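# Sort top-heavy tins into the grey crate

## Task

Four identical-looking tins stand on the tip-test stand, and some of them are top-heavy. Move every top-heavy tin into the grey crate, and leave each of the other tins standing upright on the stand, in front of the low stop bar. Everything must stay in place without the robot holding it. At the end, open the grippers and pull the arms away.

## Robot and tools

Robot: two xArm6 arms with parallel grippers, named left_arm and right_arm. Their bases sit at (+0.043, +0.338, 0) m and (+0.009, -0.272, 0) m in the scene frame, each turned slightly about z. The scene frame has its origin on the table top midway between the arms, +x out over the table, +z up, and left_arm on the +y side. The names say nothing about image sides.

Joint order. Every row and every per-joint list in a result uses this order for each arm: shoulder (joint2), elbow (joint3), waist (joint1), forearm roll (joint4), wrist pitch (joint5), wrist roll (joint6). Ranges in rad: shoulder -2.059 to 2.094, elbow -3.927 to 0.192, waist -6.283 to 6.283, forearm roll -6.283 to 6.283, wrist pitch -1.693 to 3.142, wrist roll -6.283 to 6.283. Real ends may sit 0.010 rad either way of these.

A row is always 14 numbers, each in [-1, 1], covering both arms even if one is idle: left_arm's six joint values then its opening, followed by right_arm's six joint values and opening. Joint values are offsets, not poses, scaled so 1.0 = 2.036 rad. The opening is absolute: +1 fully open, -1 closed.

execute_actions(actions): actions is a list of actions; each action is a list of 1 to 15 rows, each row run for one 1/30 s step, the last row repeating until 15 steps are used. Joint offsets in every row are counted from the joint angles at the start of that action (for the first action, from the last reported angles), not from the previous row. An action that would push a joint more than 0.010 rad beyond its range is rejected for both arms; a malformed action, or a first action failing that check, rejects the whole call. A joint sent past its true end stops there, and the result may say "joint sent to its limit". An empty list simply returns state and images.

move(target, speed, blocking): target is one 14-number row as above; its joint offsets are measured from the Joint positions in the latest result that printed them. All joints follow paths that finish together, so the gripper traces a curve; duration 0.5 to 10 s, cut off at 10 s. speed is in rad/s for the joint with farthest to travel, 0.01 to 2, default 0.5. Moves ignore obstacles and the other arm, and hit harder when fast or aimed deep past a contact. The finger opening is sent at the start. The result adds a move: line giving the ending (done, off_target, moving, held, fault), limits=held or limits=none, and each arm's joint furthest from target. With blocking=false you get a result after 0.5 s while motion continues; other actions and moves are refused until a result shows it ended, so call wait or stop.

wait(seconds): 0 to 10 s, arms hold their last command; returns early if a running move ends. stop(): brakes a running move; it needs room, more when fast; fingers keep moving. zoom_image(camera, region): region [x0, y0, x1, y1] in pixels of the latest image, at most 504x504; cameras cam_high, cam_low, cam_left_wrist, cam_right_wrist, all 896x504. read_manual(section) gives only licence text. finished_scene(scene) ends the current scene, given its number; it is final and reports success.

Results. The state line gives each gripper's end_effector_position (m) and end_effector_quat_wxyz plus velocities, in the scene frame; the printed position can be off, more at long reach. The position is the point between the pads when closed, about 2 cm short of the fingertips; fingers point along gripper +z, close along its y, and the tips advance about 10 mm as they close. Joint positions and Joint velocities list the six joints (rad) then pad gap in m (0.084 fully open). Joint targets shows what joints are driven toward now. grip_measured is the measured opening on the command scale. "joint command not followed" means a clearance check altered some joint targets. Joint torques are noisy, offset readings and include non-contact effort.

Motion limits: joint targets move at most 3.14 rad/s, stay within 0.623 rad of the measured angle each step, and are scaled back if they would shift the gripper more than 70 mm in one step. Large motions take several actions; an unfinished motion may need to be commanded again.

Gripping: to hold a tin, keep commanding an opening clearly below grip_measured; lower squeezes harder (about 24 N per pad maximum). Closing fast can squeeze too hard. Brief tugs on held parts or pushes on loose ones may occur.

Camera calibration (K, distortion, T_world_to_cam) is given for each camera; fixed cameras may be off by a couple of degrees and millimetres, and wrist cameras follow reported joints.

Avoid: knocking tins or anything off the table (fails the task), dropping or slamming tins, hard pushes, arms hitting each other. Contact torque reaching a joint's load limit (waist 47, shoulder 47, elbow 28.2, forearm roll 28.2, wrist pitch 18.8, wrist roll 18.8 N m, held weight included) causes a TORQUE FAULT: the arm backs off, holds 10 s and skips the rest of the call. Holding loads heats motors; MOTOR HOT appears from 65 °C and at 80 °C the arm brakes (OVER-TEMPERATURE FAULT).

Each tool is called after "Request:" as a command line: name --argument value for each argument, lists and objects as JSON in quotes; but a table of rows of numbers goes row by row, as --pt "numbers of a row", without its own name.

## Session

Request:
execute_actions --actions '[]'

Scene clock: 0.00 s.
left_arm: end_effector_position=(+0.1861, +0.5860, +0.3063) grip_measured=+1.00 end_effector_quat_wxyz=(+0.103, +0.584, +0.747, +0.300) end_effector_velocity=(-0.000, -0.000, +0.000) end_effector_angular_velocity=(+0.000, -0.000, +0.000) | right_arm: end_effector_position=(-0.0376, -0.3305, +0.3607) grip_measured=+1.00 end_effector_quat_wxyz=(+0.203, +0.107, +0.839, +0.493) end_effector_velocity=(+0.000, +0.000, +0.000) end_effector_angular_velocity=(-0.002, +0.002, -0.000)
Joint names: [shoulder, elbow, waist, forearm roll, wrist pitch, wrist roll]
Joint positions: left_arm=[-1.221 -0.313  1.26  -0.504  1.105 -0.309  0.084] | right_arm=[-0.478 -0.852 -2.186 -0.044  2.454  1.26   0.084]
Joint velocities: left_arm=[-0.001  0.     0.    -0.    -0.     0.     0.   ] | right_arm=[-0.002 -0.    -0.    -0.    -0.     0.001 -0.   ]
Joint torques (N m, as the arm reports them, + toward a larger angle): no reading
Joint targets: left_arm=[-1.221 -0.313 1.260 -0.504 1.105 -0.309] | right_arm=[-0.478 -0.852 -2.186 -0.044 2.454 1.260]
camera_calibration (this result's frames):
cam_left_wrist: T_world_to_cam=[[0.79716, 0.156104, 0.583239, -0.393443], [0.311571, -0.933797, -0.175918, 0.608493], [0.517166, 0.321955, -0.793023, 0.0920111], [0, 0, 0, 1]] pos_world=[0.0764635, 0.600003, 0.409483]
cam_right_wrist: T_world_to_cam=[[-0.00340053, 0.48594, 0.873986, -0.122566], [0.896586, -0.385574, 0.217869, -0.105474], [0.442857, 0.784344, -0.434376, 0.564396], [0, 0, 0, 1]] pos_world=[-0.155797, -0.423788, 0.37526]

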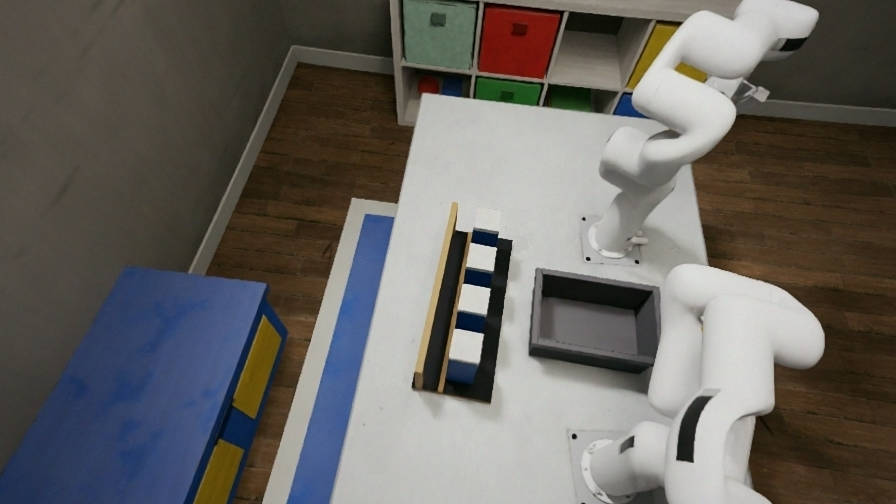

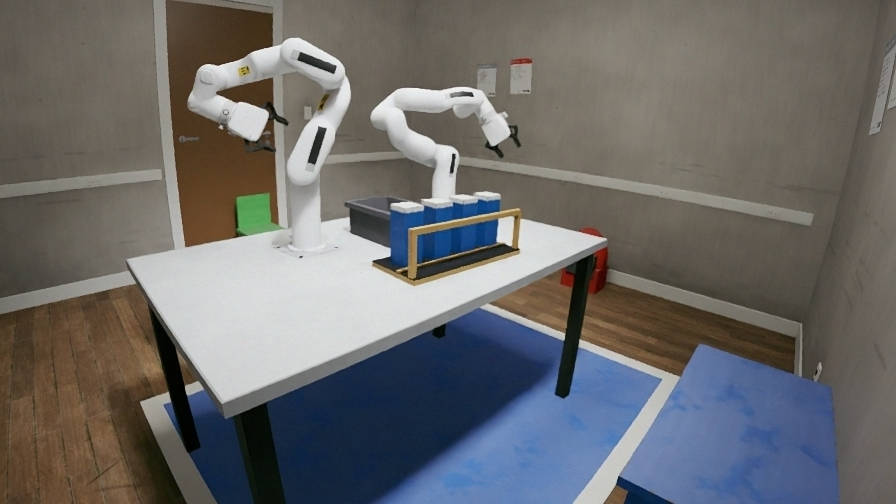

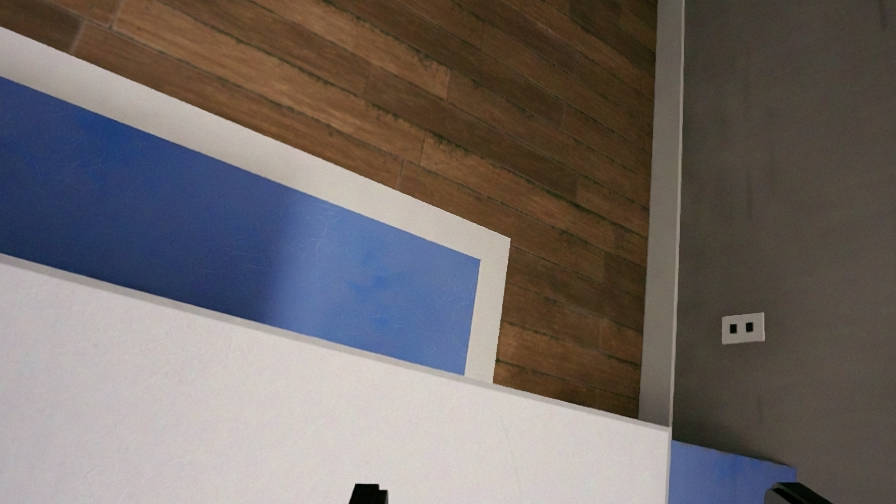

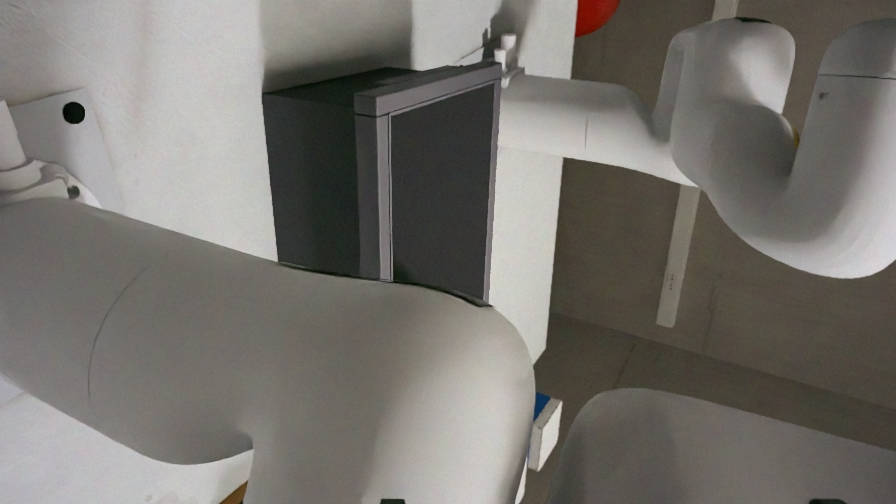

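Request:
move --target '[0.1917,-0.1352,-0.5047,0.1238,0.0488,-0.0815,1,0.0141,-0.0067,0.6545,0.0108,-0.2834,-0.1653,1]' --speed 1.2

Request:
move --target '[0.1917,-0.1352,-0.5047,0.1238,0.0488,-0.0815,1,0.0141,-0.0067,0.6545,0.0108,-0.2834,-0.1653,1]' --speed 1.2

Scene clock: 4.23 s.
left_arm: end_effector_position=(+0.3476, +0.3937, +0.3003) grip_measured=+1.00 end_effector_quat_wxyz=(+0.128, +0.891, +0.424, +0.098) end_effector_velocity=(+0.000, -0.001, +0.000) end_effector_angular_velocity=(+0.001, +0.001, -0.004) | right_arm: end_effector_position=(+0.1503, -0.4219, +0.2814) grip_measured=+1.00 end_effector_quat_wxyz=(-0.030, -0.630, +0.725, +0.276) end_effector_velocity=(+0.001, +0.001, -0.001) end_effector_angular_velocity=(+0.001, -0.000, +0.004)
Joint names: [shoulder, elbow, waist, forearm roll, wrist pitch, wrist roll]
Joint positions: left_arm=[-0.831 -0.589  0.233 -0.252  1.205 -0.475  0.084] | right_arm=[-0.449 -0.865 -0.855 -0.022  1.877  0.924  0.084]
Joint velocities: left_arm=[ 0.001 -0.001 -0.003  0.001  0.     0.     0.   ] | right_arm=[ 0.002  0.     0.005  0.001 -0.002  0.     0.   ]
Joint torques (N m, as the arm reports them, + toward a larger angle): left_arm=[ -3.97 -12.25  -1.59  -0.79  -2.55  -0.81] | right_arm=[-15.22 -13.    -2.11  -0.72  -0.28   0.42]
Joint targets: left_arm=[-0.831 -0.589 0.233 -0.252 1.205 -0.475] | right_arm=[-0.449 -0.865 -0.854 -0.022 1.877 0.924]
move: done; limits=none; left_arm: farthest joint: the waist, 0.001 radians from its target (1.028 radians at the start); right_arm: farthest joint: the waist, 0.001 radians from its target (1.333 radians at the start)
camera_calibration (this result's frames):
cam_left_wrist: T_world_to_cam=[[0.741708, -0.587128, 0.32427, -0.0989784], [-0.605909, -0.793866, -0.0514796, 0.604044], [0.287652, -0.158295, -0.944563, 0.379959], [0, 0, 0, 1]] pos_world=[0.330113, 0.481563, 0.422087]
cam_right_wrist: T_world_to_cam=[[-0.894615, 0.0710993, 0.441145, 0.0725655], [0.219106, 0.930223, 0.29441, 0.343553], [-0.389431, 0.360042, -0.84777, 0.580896], [0, 0, 0, 1]] pos_world=[0.215863, -0.533887, 0.359309]

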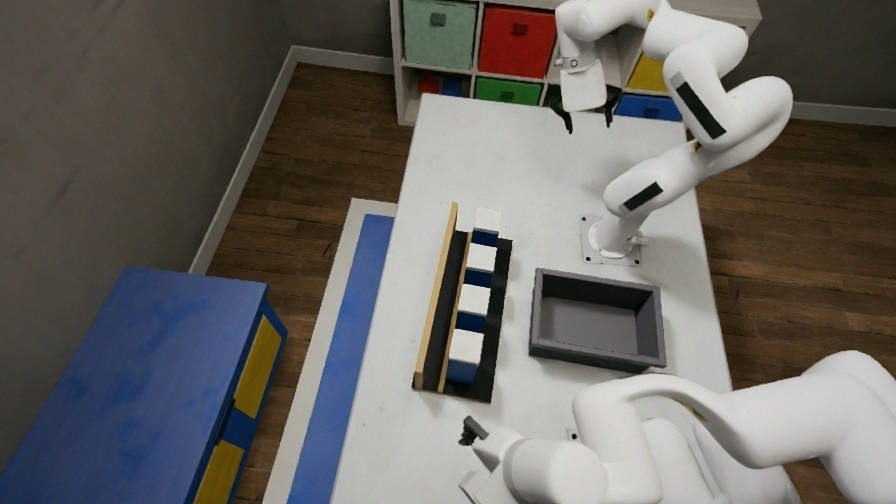

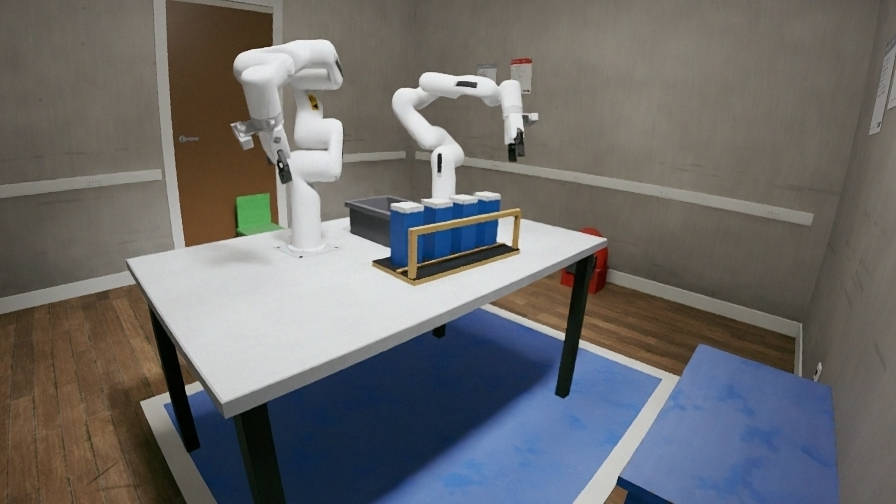

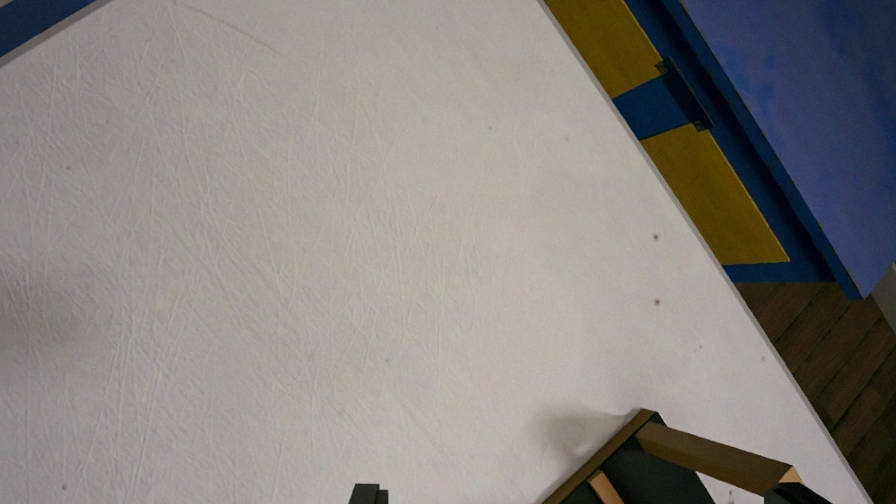

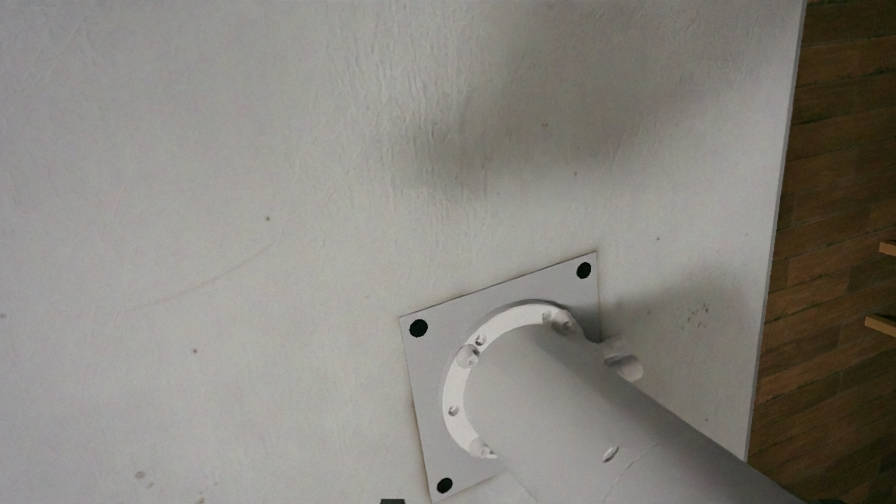

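Scene clock: 6.20 s.
left_arm: end_effector_position=(+0.3186, +0.1160, +0.2804) grip_measured=+1.00 end_effector_quat_wxyz=(+0.000, +1.000, -0.020, +0.000) end_effector_velocity=(-0.001, -0.000, -0.001) end_effector_angular_velocity=(+0.002, +0.001, -0.003) | right_arm: end_effector_position=(+0.3158, -0.0858, +0.2798) grip_measured=+1.00 end_effector_quat_wxyz=(+0.000, +1.000, -0.021, -0.001) end_effector_velocity=(-0.001, +0.002, -0.000) end_effector_angular_velocity=(+0.001, +0.000, +0.005)
Joint names: [shoulder, elbow, waist, forearm roll, wrist pitch, wrist roll]
Joint positions: left_arm=[-0.441 -0.864 -0.794  0.     1.304 -0.64   0.084] | right_arm=[-0.42  -0.879  0.477  0.     1.3    0.587  0.084]
Joint velocities: left_arm=[ 0.001  0.    -0.002  0.001  0.001  0.     0.   ] | right_arm=[ 0.     0.     0.005  0.001 -0.001 -0.001  0.   ]
Joint torques (N m, as the arm reports them, + toward a larger angle): left_arm=[-10.34 -12.31  -1.73  -0.58  -2.15  -0.86] | right_arm=[-17.59 -14.09  -2.17  -0.56  -1.38   0.36]
Joint targets: left_arm=[-0.441 -0.864 -0.794 0.000 1.304 -0.640] | right_arm=[-0.420 -0.879 0.478 0.000 1.300 0.587]
move: done; limits=none; left_arm: farthest joint: the waist, 0.001 radians from its target (1.028 radians at the start); right_arm: farthest joint: the waist, 0.000 radians from its target (1.332 radians at the start)
camera_calibration (this result's frames):
cam_left_wrist: T_world_to_cam=[[-0.0142603, -0.999824, 0.0122012, 0.142169], [-0.999866, 0.0143565, 0.00783378, 0.380163], [-0.00800756, -0.0120879, -0.999895, 0.418288], [0, 0, 0, 1]] pos_world=[0.385489, 0.141742, 0.413532]
cam_right_wrist: T_world_to_cam=[[-0.0599518, -0.998197, -0.00285091, -0.033691], [-0.9982, 0.0599568, -0.00170129, 0.387737], [0.00186916, 0.00274378, -0.999994, 0.411304], [0, 0, 0, 1]] pos_world=[0.384251, -0.0580063, 0.411866]

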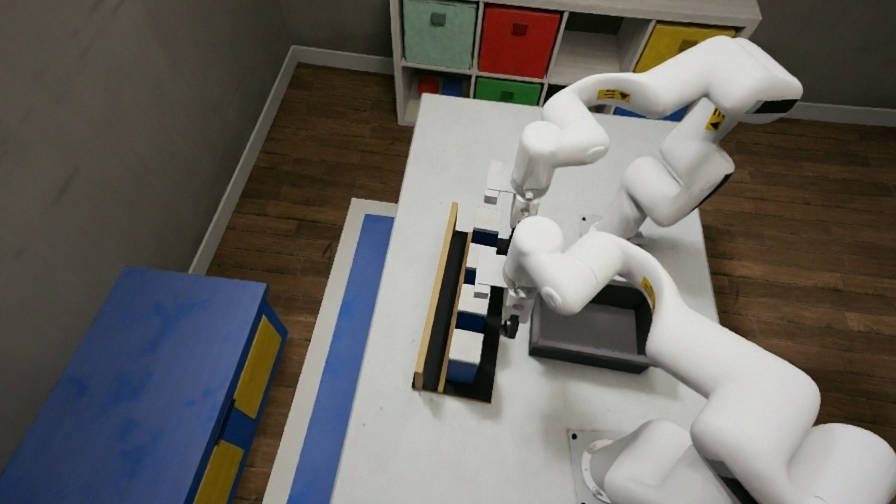

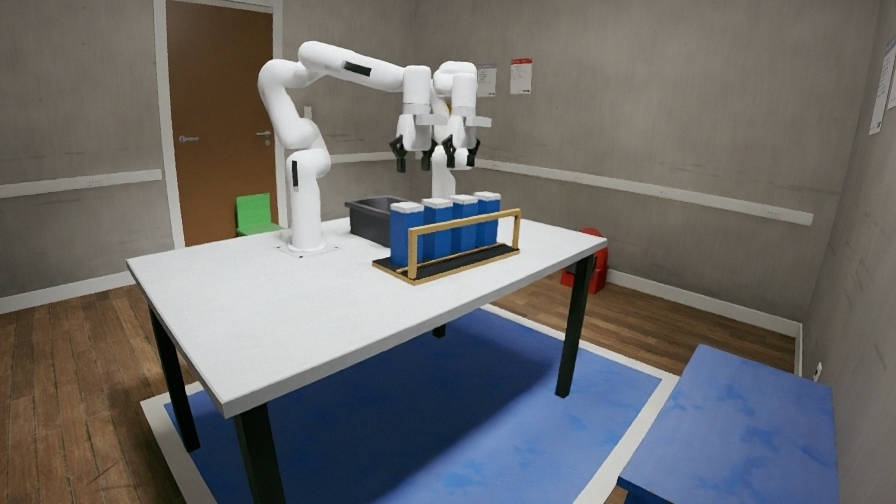

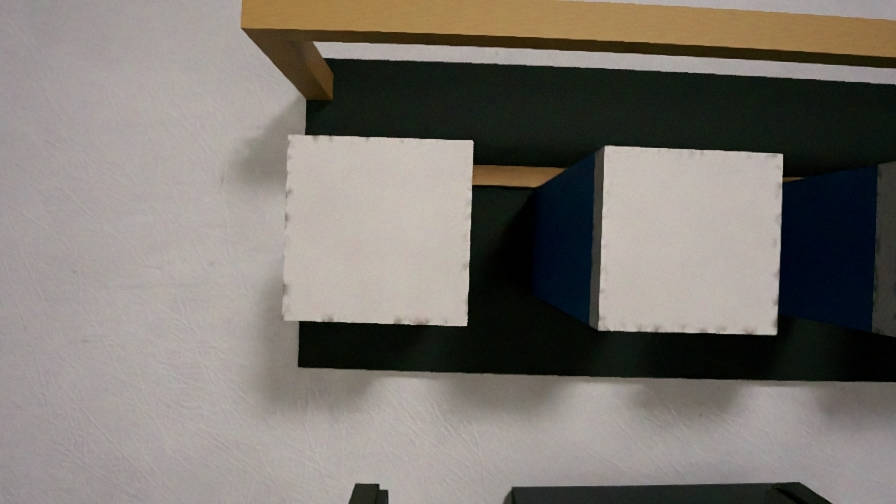

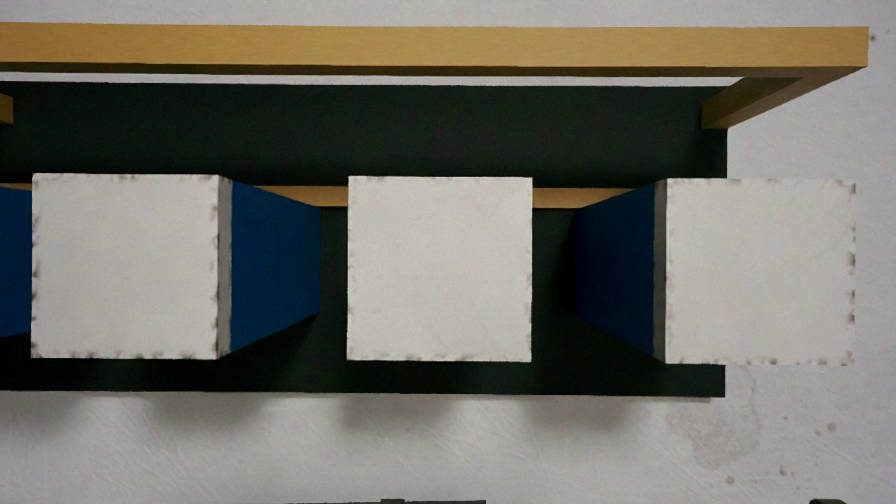

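Request:
move --target '[0.0828,0.1503,-0.0028,0,-0.2326,0,1,0.0417,0.1851,-0.0199,0,-0.2273,-0.0052,1]' --speed 0.6

Request:
move --target '[0.0760,-0.0918,0.0423,0,0.0158,0.0424,1,0.0800,-0.0905,-0.0387,0,0.0105,-0.0387,1]' --speed 0.12

Request:
zoom_image --camera "cam_low" --region '[320, 140, 560, 300]'

Scene clock: 9.90 s.
left_arm: end_effector_position=(+0.3190, +0.1130, +0.1302) grip_measured=+1.00 end_effector_quat_wxyz=(-0.000, +1.000, -0.022, +0.000) end_effector_velocity=(-0.001, +0.000, -0.001) end_effector_angular_velocity=(+0.001, +0.002, -0.001) | right_arm: end_effector_position=(+0.3058, -0.1080, +0.1303) grip_measured=+1.00 end_effector_quat_wxyz=(-0.000, +0.999, -0.036, +0.000) end_effector_velocity=(-0.001, -0.000, -0.001) end_effector_angular_velocity=(-0.001, +0.002, -0.000)
Joint names: [shoulder, elbow, waist, forearm roll, wrist pitch, wrist roll]
Joint positions: left_arm=[-0.273 -0.558 -0.799  0.     0.831 -0.64   0.084] | right_arm=[-0.336 -0.502  0.437  0.     0.838  0.577  0.084]
Joint velocities: left_arm=[ 0.002  0.002 -0.001  0.    -0.001  0.    -0.   ] | right_arm=[ 0.001  0.003  0.     0.    -0.002  0.001  0.   ]
Joint torques (N m, as the arm reports them, + toward a larger angle): left_arm=[-12.02 -11.26  -1.8   -0.57  -2.02  -0.85] | right_arm=[-18.05 -12.9   -1.96  -0.49  -1.3    0.51]
Joint targets: left_arm=[-0.272 -0.558 -0.799 0.000 0.830 -0.640] | right_arm=[-0.336 -0.502 0.437 0.000 0.838 0.577]
move: done; limits=none; left_arm: farthest joint: the waist, 0.000 radians from its target (0.006 radians at the start); right_arm: farthest joint: the shoulder, 0.001 radians from its target (0.085 radians at the start)
camera_calibration (this result's frames):
cam_left_wrist: T_world_to_cam=[[-0.0201148, -0.999726, 0.0119469, 0.142935], [-0.999761, 0.0202148, 0.00831175, 0.381006], [-0.00855098, -0.0117768, -0.999894, 0.268236], [0, 0, 0, 1]] pos_world=[0.386083, 0.138353, 0.263333]
cam_right_wrist: T_world_to_cam=[[-0.0899, -0.995944, -0.00360486, -0.0473985], [-0.995945, 0.0899108, -0.00294735, 0.381477], [0.00325951, 0.00332528, -0.999989, 0.261557], [0, 0, 0, 1]] pos_world=[0.374817, -0.0823749, 0.262507]

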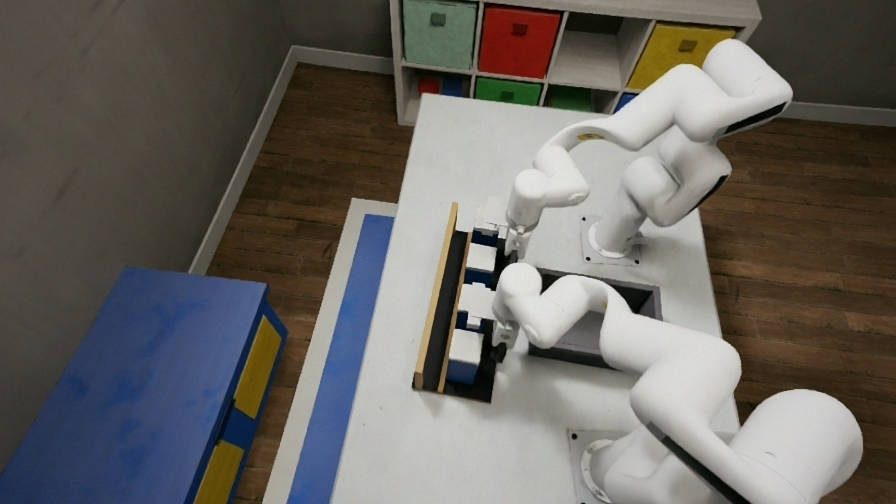

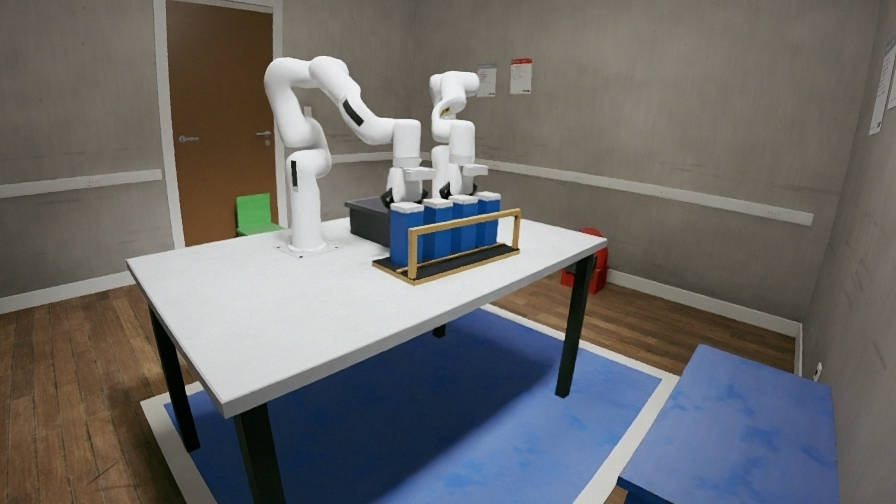

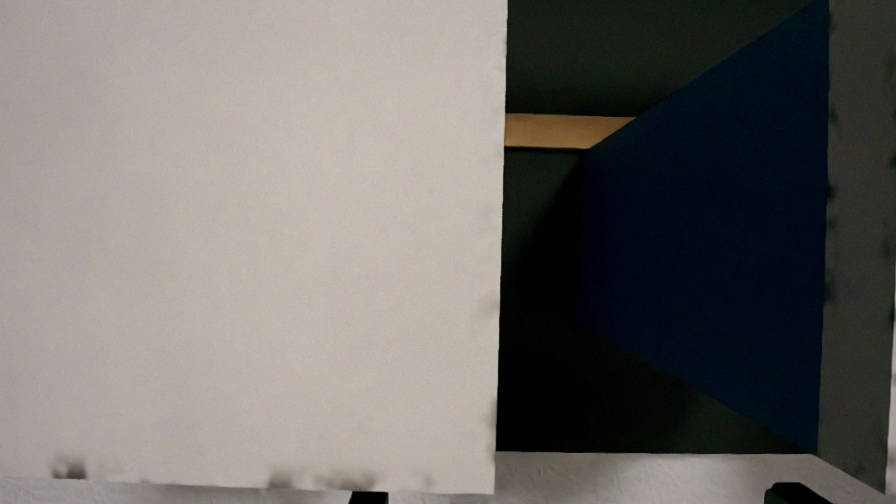

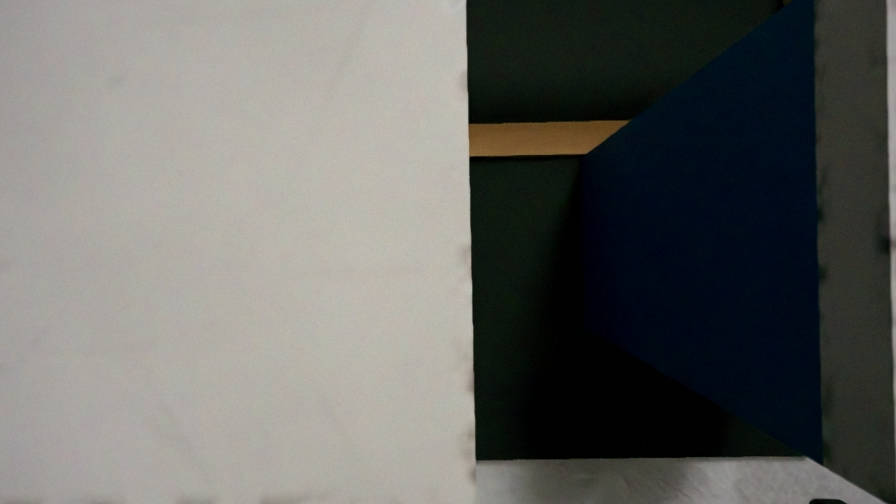

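Scene clock: 11.90 s.
left_arm: end_effector_position=(+0.3787, +0.1093, +0.1405) grip_measured=+1.00 end_effector_quat_wxyz=(-0.000, +1.000, -0.023, +0.000) end_effector_velocity=(+0.000, +0.000, -0.001) end_effector_angular_velocity=(+0.001, +0.002, -0.001) | right_arm: end_effector_position=(+0.3637, -0.1110, +0.1401) grip_measured=+1.00 end_effector_quat_wxyz=(-0.000, +0.999, -0.036, +0.000) end_effector_velocity=(+0.001, +0.001, +0.000) end_effector_angular_velocity=(+0.001, -0.002, +0.001)
Joint names: [shoulder, elbow, waist, forearm roll, wrist pitch, wrist roll]
Joint positions: left_arm=[-0.118 -0.745 -0.713  0.     0.863 -0.554  0.084] | right_arm=[-0.173 -0.686  0.358  0.     0.859  0.498  0.084]
Joint velocities: left_arm=[ 0.002 -0.001  0.001  0.     0.001  0.001 -0.   ] | right_arm=[ 0.002 -0.003  0.001  0.    -0.001 -0.001 -0.   ]
Joint torques (N m, as the arm reports them, + toward a larger angle): left_arm=[-14.75 -11.28  -1.57  -0.38  -2.3   -0.87] | right_arm=[-22.59 -12.87  -1.97  -0.64  -1.31   0.44]
Joint targets: left_arm=[-0.118 -0.745 -0.713 0.000 0.863 -0.554] | right_arm=[-0.173 -0.687 0.358 0.000 0.859 0.498]
move: done; limits=none; left_arm: farthest joint: the waist, 0.000 radians from its target (0.086 radians at the start); right_arm: farthest joint: the waist, 0.000 radians from its target (0.078 radians at the start)
camera_calibration (this result's frames):
cam_left_wrist: T_world_to_cam=[[-0.0203624, -0.999722, 0.0119264, 0.140378], [-0.999756, 0.0204622, 0.00830847, 0.44065], [-0.0085502, -0.0117543, -0.999894, 0.279018], [0, 0, 0, 1]] pos_world=[0.445787, 0.134602, 0.273653]
cam_right_wrist: T_world_to_cam=[[-0.0898529, -0.995949, -0.00359288, -0.0450863], [-0.99595, 0.0898638, -0.00297083, 0.439496], [0.00328167, 0.00331139, -0.999989, 0.271166], [0, 0, 0, 1]] pos_world=[0.432775, -0.0852963, 0.272307]

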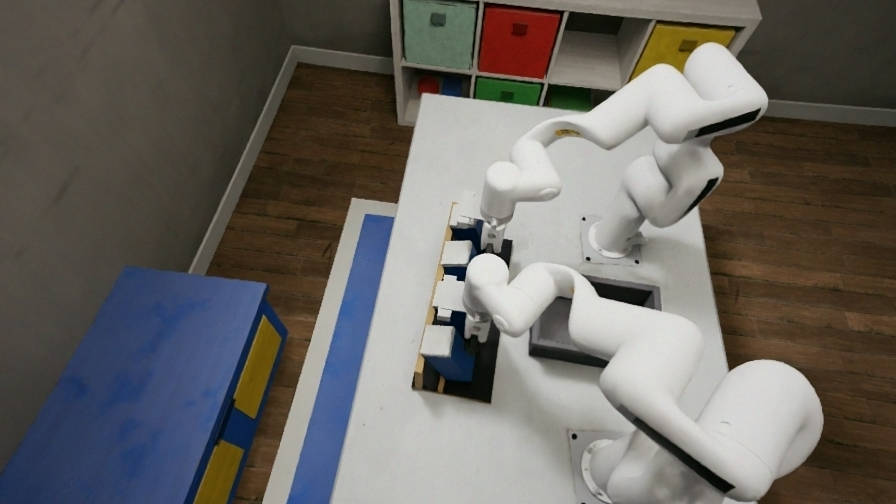

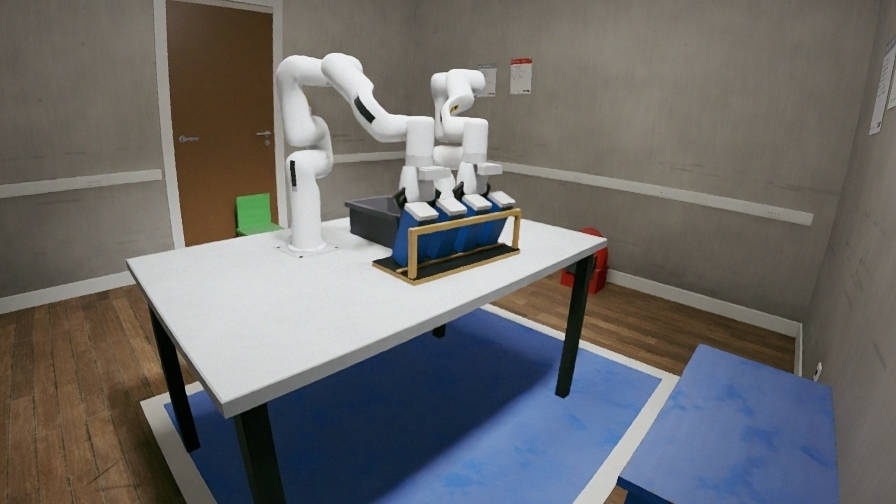

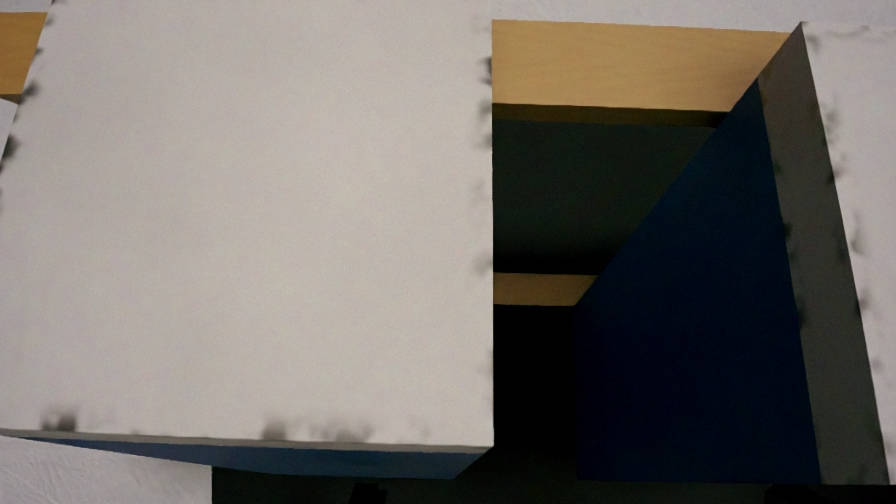

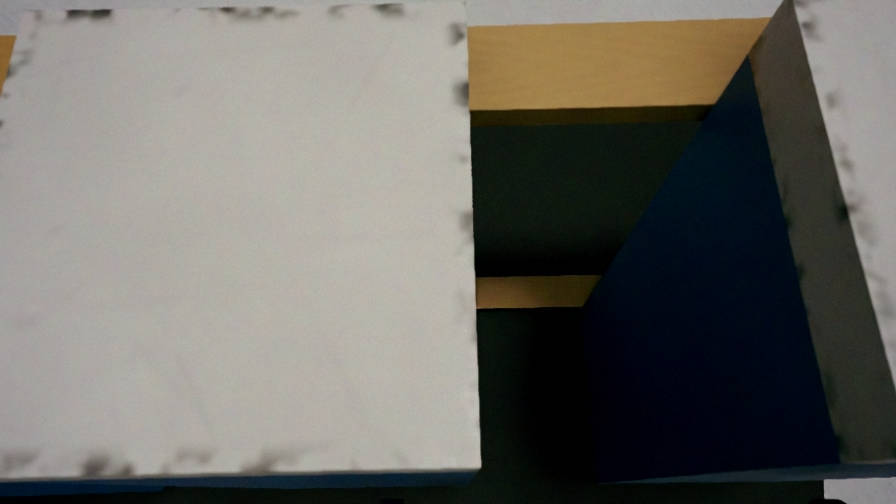

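Region (320, 140, 560, 300) of cam_low's 896x504 image, scaled by 2.100, with more detail than that image has.

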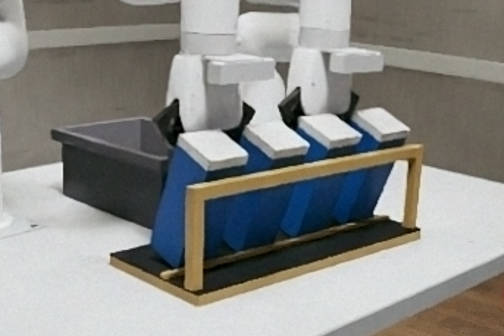

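Request:
move --target '[0.0053,-0.0057,0.003,0,0.0004,0.003,1,0.004,-0.004,-0.002,0,0,-0.002,1]' --speed 0.05

Request:
move --target '[-0.0813,0.0975,-0.0453,0,-0.0162,-0.0454,1,-0.0840,0.0945,0.0407,0,-0.0105,0.0407,1]' --speed 0.15

Request:
zoom_image --camera "cam_low" --region '[320, 140, 560, 300]'

Scene clock: 13.13 s.
left_arm: end_effector_position=(+0.3822, +0.1095, +0.1404) grip_measured=+1.00 end_effector_quat_wxyz=(-0.000, +1.000, -0.023, -0.000) end_effector_velocity=(+0.002, -0.000, +0.001) end_effector_angular_velocity=(-0.001, -0.002, -0.000) | right_arm: end_effector_position=(+0.3665, -0.1114, +0.1401) grip_measured=+1.00 end_effector_quat_wxyz=(-0.000, +0.999, -0.036, +0.000) end_effector_velocity=(+0.001, -0.000, +0.000) end_effector_angular_velocity=(+0.000, -0.001, -0.000)
Joint names: [shoulder, elbow, waist, forearm roll, wrist pitch, wrist roll]
Joint positions: left_arm=[-0.108 -0.756 -0.708  0.     0.864 -0.548  0.084] | right_arm=[-0.165 -0.694  0.354  0.     0.859  0.494  0.084]
Joint velocities: left_arm=[ 0.002 -0.004  0.001  0.001 -0.     0.001  0.   ] | right_arm=[ 0.001 -0.001 -0.001 -0.    -0.001 -0.     0.   ]
Joint torques (N m, as the arm reports them, + toward a larger angle): left_arm=[-14.34 -11.84   0.09  -0.15  -3.66  -1.34] | right_arm=[-22.79 -12.88  -2.13  -0.49  -1.33   0.44]
Joint targets: left_arm=[-0.107 -0.756 -0.707 0.000 0.864 -0.548] | right_arm=[-0.165 -0.694 0.354 0.000 0.859 0.494]
move: done; limits=none; left_arm: farthest joint: the waist, 0.001 radians from its target (0.006 radians at the start); right_arm: farthest joint: the waist, 0.000 radians from its target (0.004 radians at the start)
camera_calibration (this result's frames):
cam_left_wrist: T_world_to_cam=[[-0.0211244, -0.999711, 0.0114789, 0.141009], [-0.999731, 0.0212325, 0.0093717, 0.443894], [-0.00961271, -0.0112778, -0.99989, 0.279274], [0, 0, 0, 1]] pos_world=[0.449438, 0.134693, 0.273465]
cam_right_wrist: T_world_to_cam=[[-0.0898564, -0.995948, -0.00358873, -0.0453079], [-0.995949, 0.0898671, -0.00296569, 0.442275], [0.00327618, 0.00330771, -0.999989, 0.271119], [0, 0, 0, 1]] pos_world=[0.435524, -0.0857671, 0.272265]

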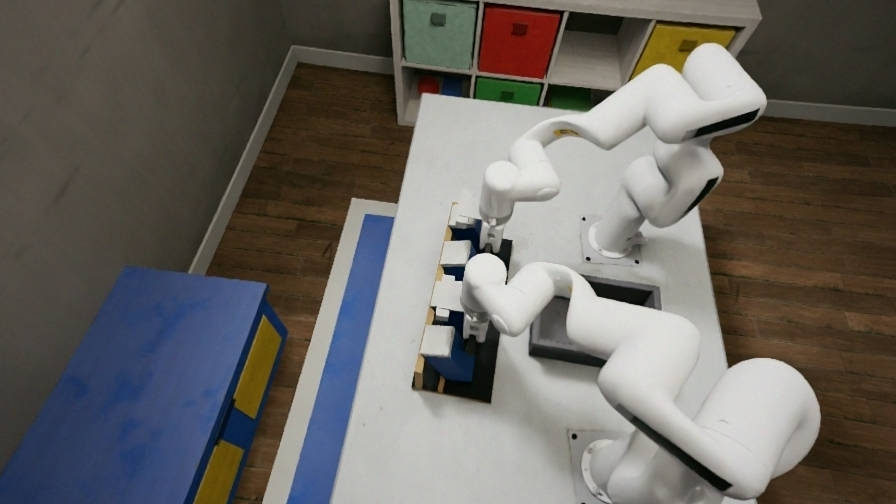

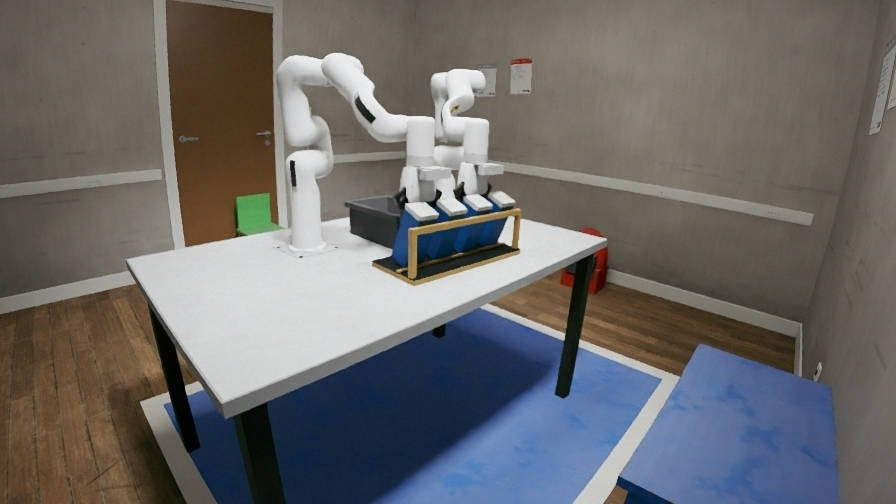

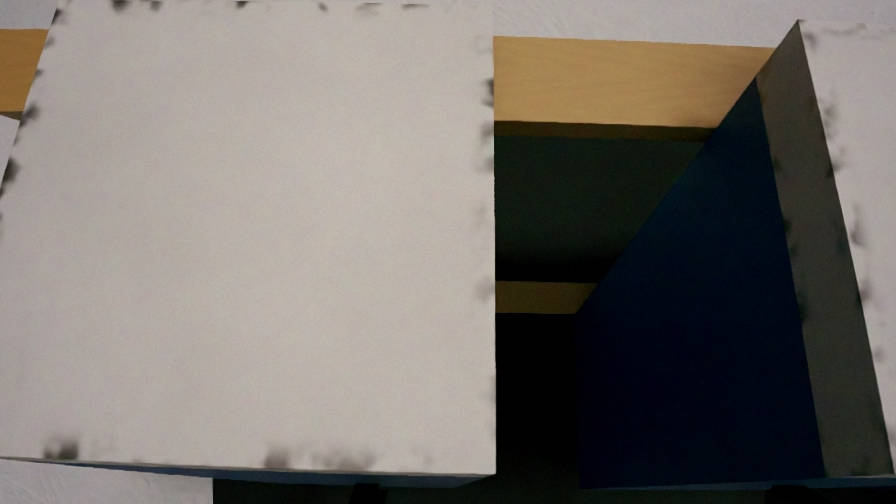

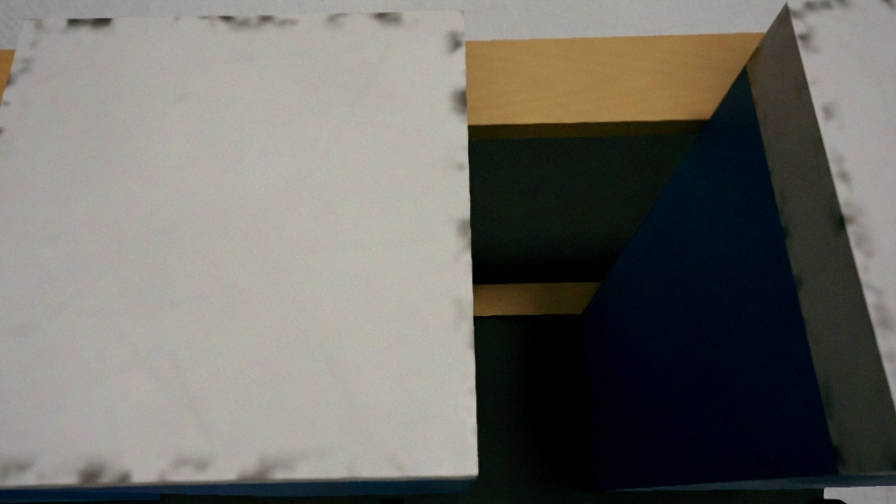

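Scene clock: 14.90 s.
left_arm: end_effector_position=(+0.3185, +0.1130, +0.1300) grip_measured=+1.00 end_effector_quat_wxyz=(-0.000, +1.000, -0.023, -0.000) end_effector_velocity=(-0.001, +0.000, -0.000) end_effector_angular_velocity=(+0.000, -0.000, -0.000) | right_arm: end_effector_position=(+0.3057, -0.1080, +0.1303) grip_measured=+1.00 end_effector_quat_wxyz=(-0.000, +0.999, -0.036, +0.000) end_effector_velocity=(-0.001, -0.000, -0.000) end_effector_angular_velocity=(+0.000, -0.000, -0.000)
Joint names: [shoulder, elbow, waist, forearm roll, wrist pitch, wrist roll]
Joint positions: left_arm=[-0.273 -0.558 -0.8    0.     0.831 -0.64   0.084] | right_arm=[-0.336 -0.502  0.437  0.     0.838  0.577  0.084]
Joint velocities: left_arm=[-0.002  0.003 -0.001  0.    -0.001 -0.001  0.   ] | right_arm=[-0.003  0.003  0.001  0.    -0.     0.001 -0.   ]
Joint torques (N m, as the arm reports them, + toward a larger angle): left_arm=[-11.79 -10.94  -1.57  -0.37  -2.06  -0.74] | right_arm=[-17.83 -12.79  -2.24  -0.58  -1.28   0.42]
Joint targets: left_arm=[-0.273 -0.557 -0.800 0.000 0.831 -0.640] | right_arm=[-0.336 -0.502 0.437 0.000 0.838 0.577]
move: done; limits=none; left_arm: farthest joint: the waist, 0.000 radians from its target (0.092 radians at the start); right_arm: farthest joint: the elbow, 0.001 radians from its target (0.193 radians at the start)
camera_calibration (this result's frames):
cam_left_wrist: T_world_to_cam=[[-0.0208645, -0.999717, 0.0114622, 0.143261], [-0.999737, 0.020971, 0.00924892, 0.380267], [-0.00948667, -0.0112662, -0.999892, 0.268326], [0, 0, 0, 1]] pos_world=[0.385702, 0.138269, 0.263137]
cam_right_wrist: T_world_to_cam=[[-0.0899176, -0.995943, -0.00362096, -0.0473892], [-0.995944, 0.0899285, -0.00298017, 0.381463], [0.0032937, 0.0033383, -0.999989, 0.261551], [0, 0, 0, 1]] pos_world=[0.374793, -0.0823745, 0.262513]

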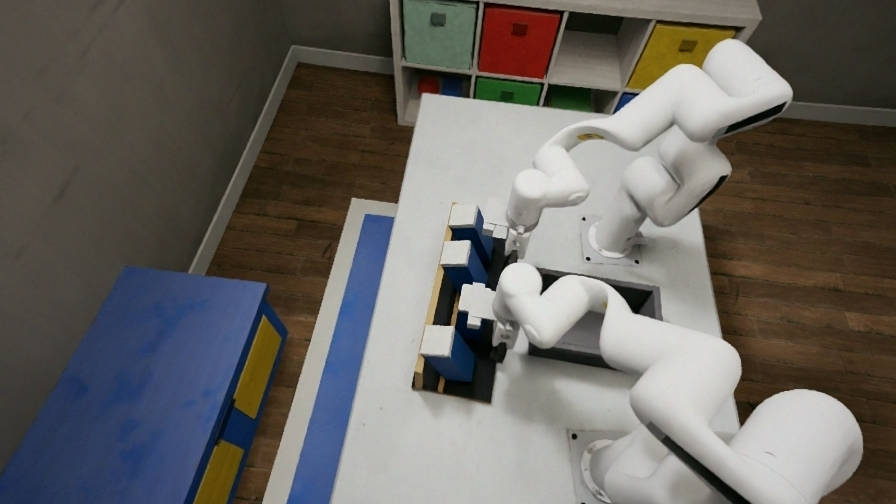

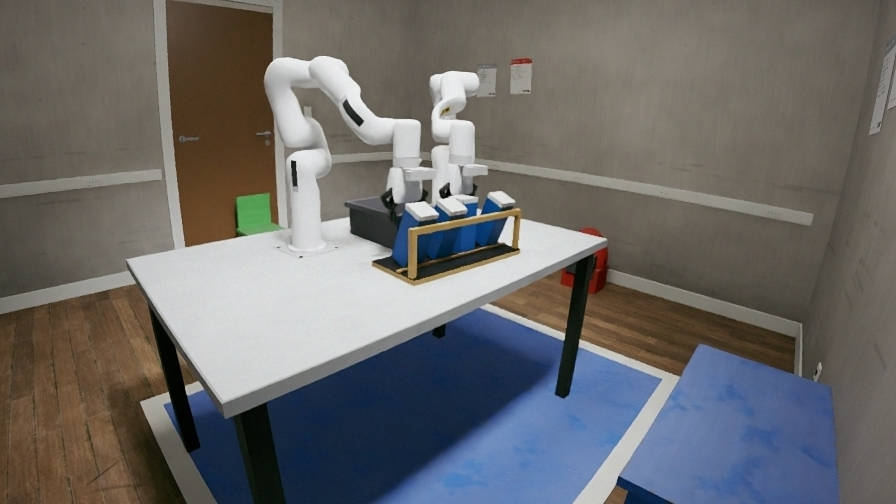

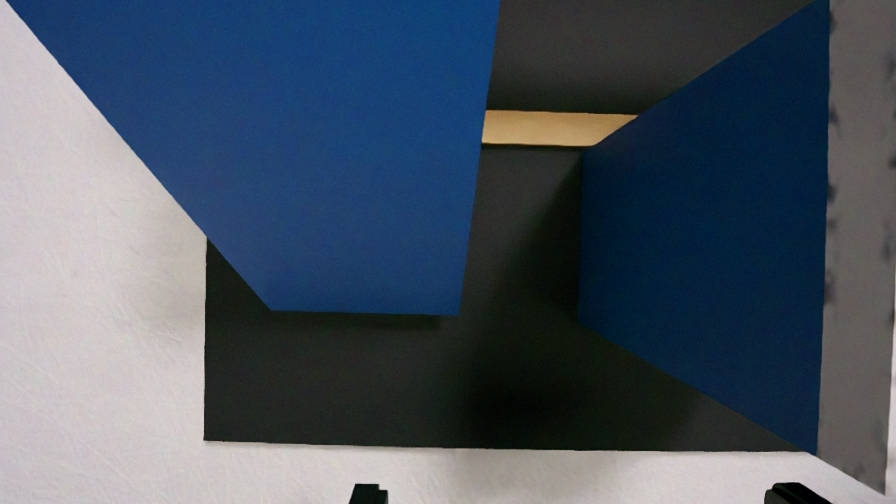

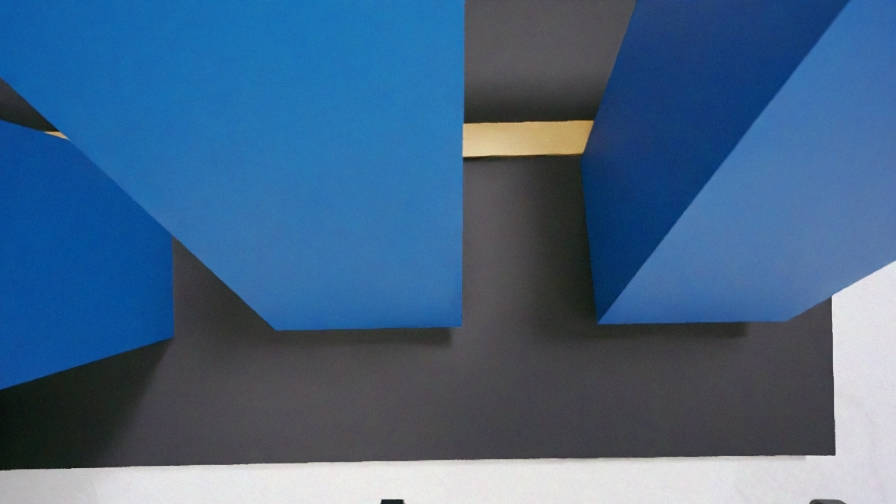

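Region (320, 140, 560, 300) of cam_low's 896x504 image, scaled by 2.100, with more detail than that image has.

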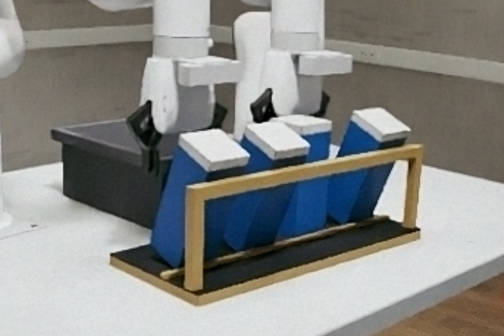

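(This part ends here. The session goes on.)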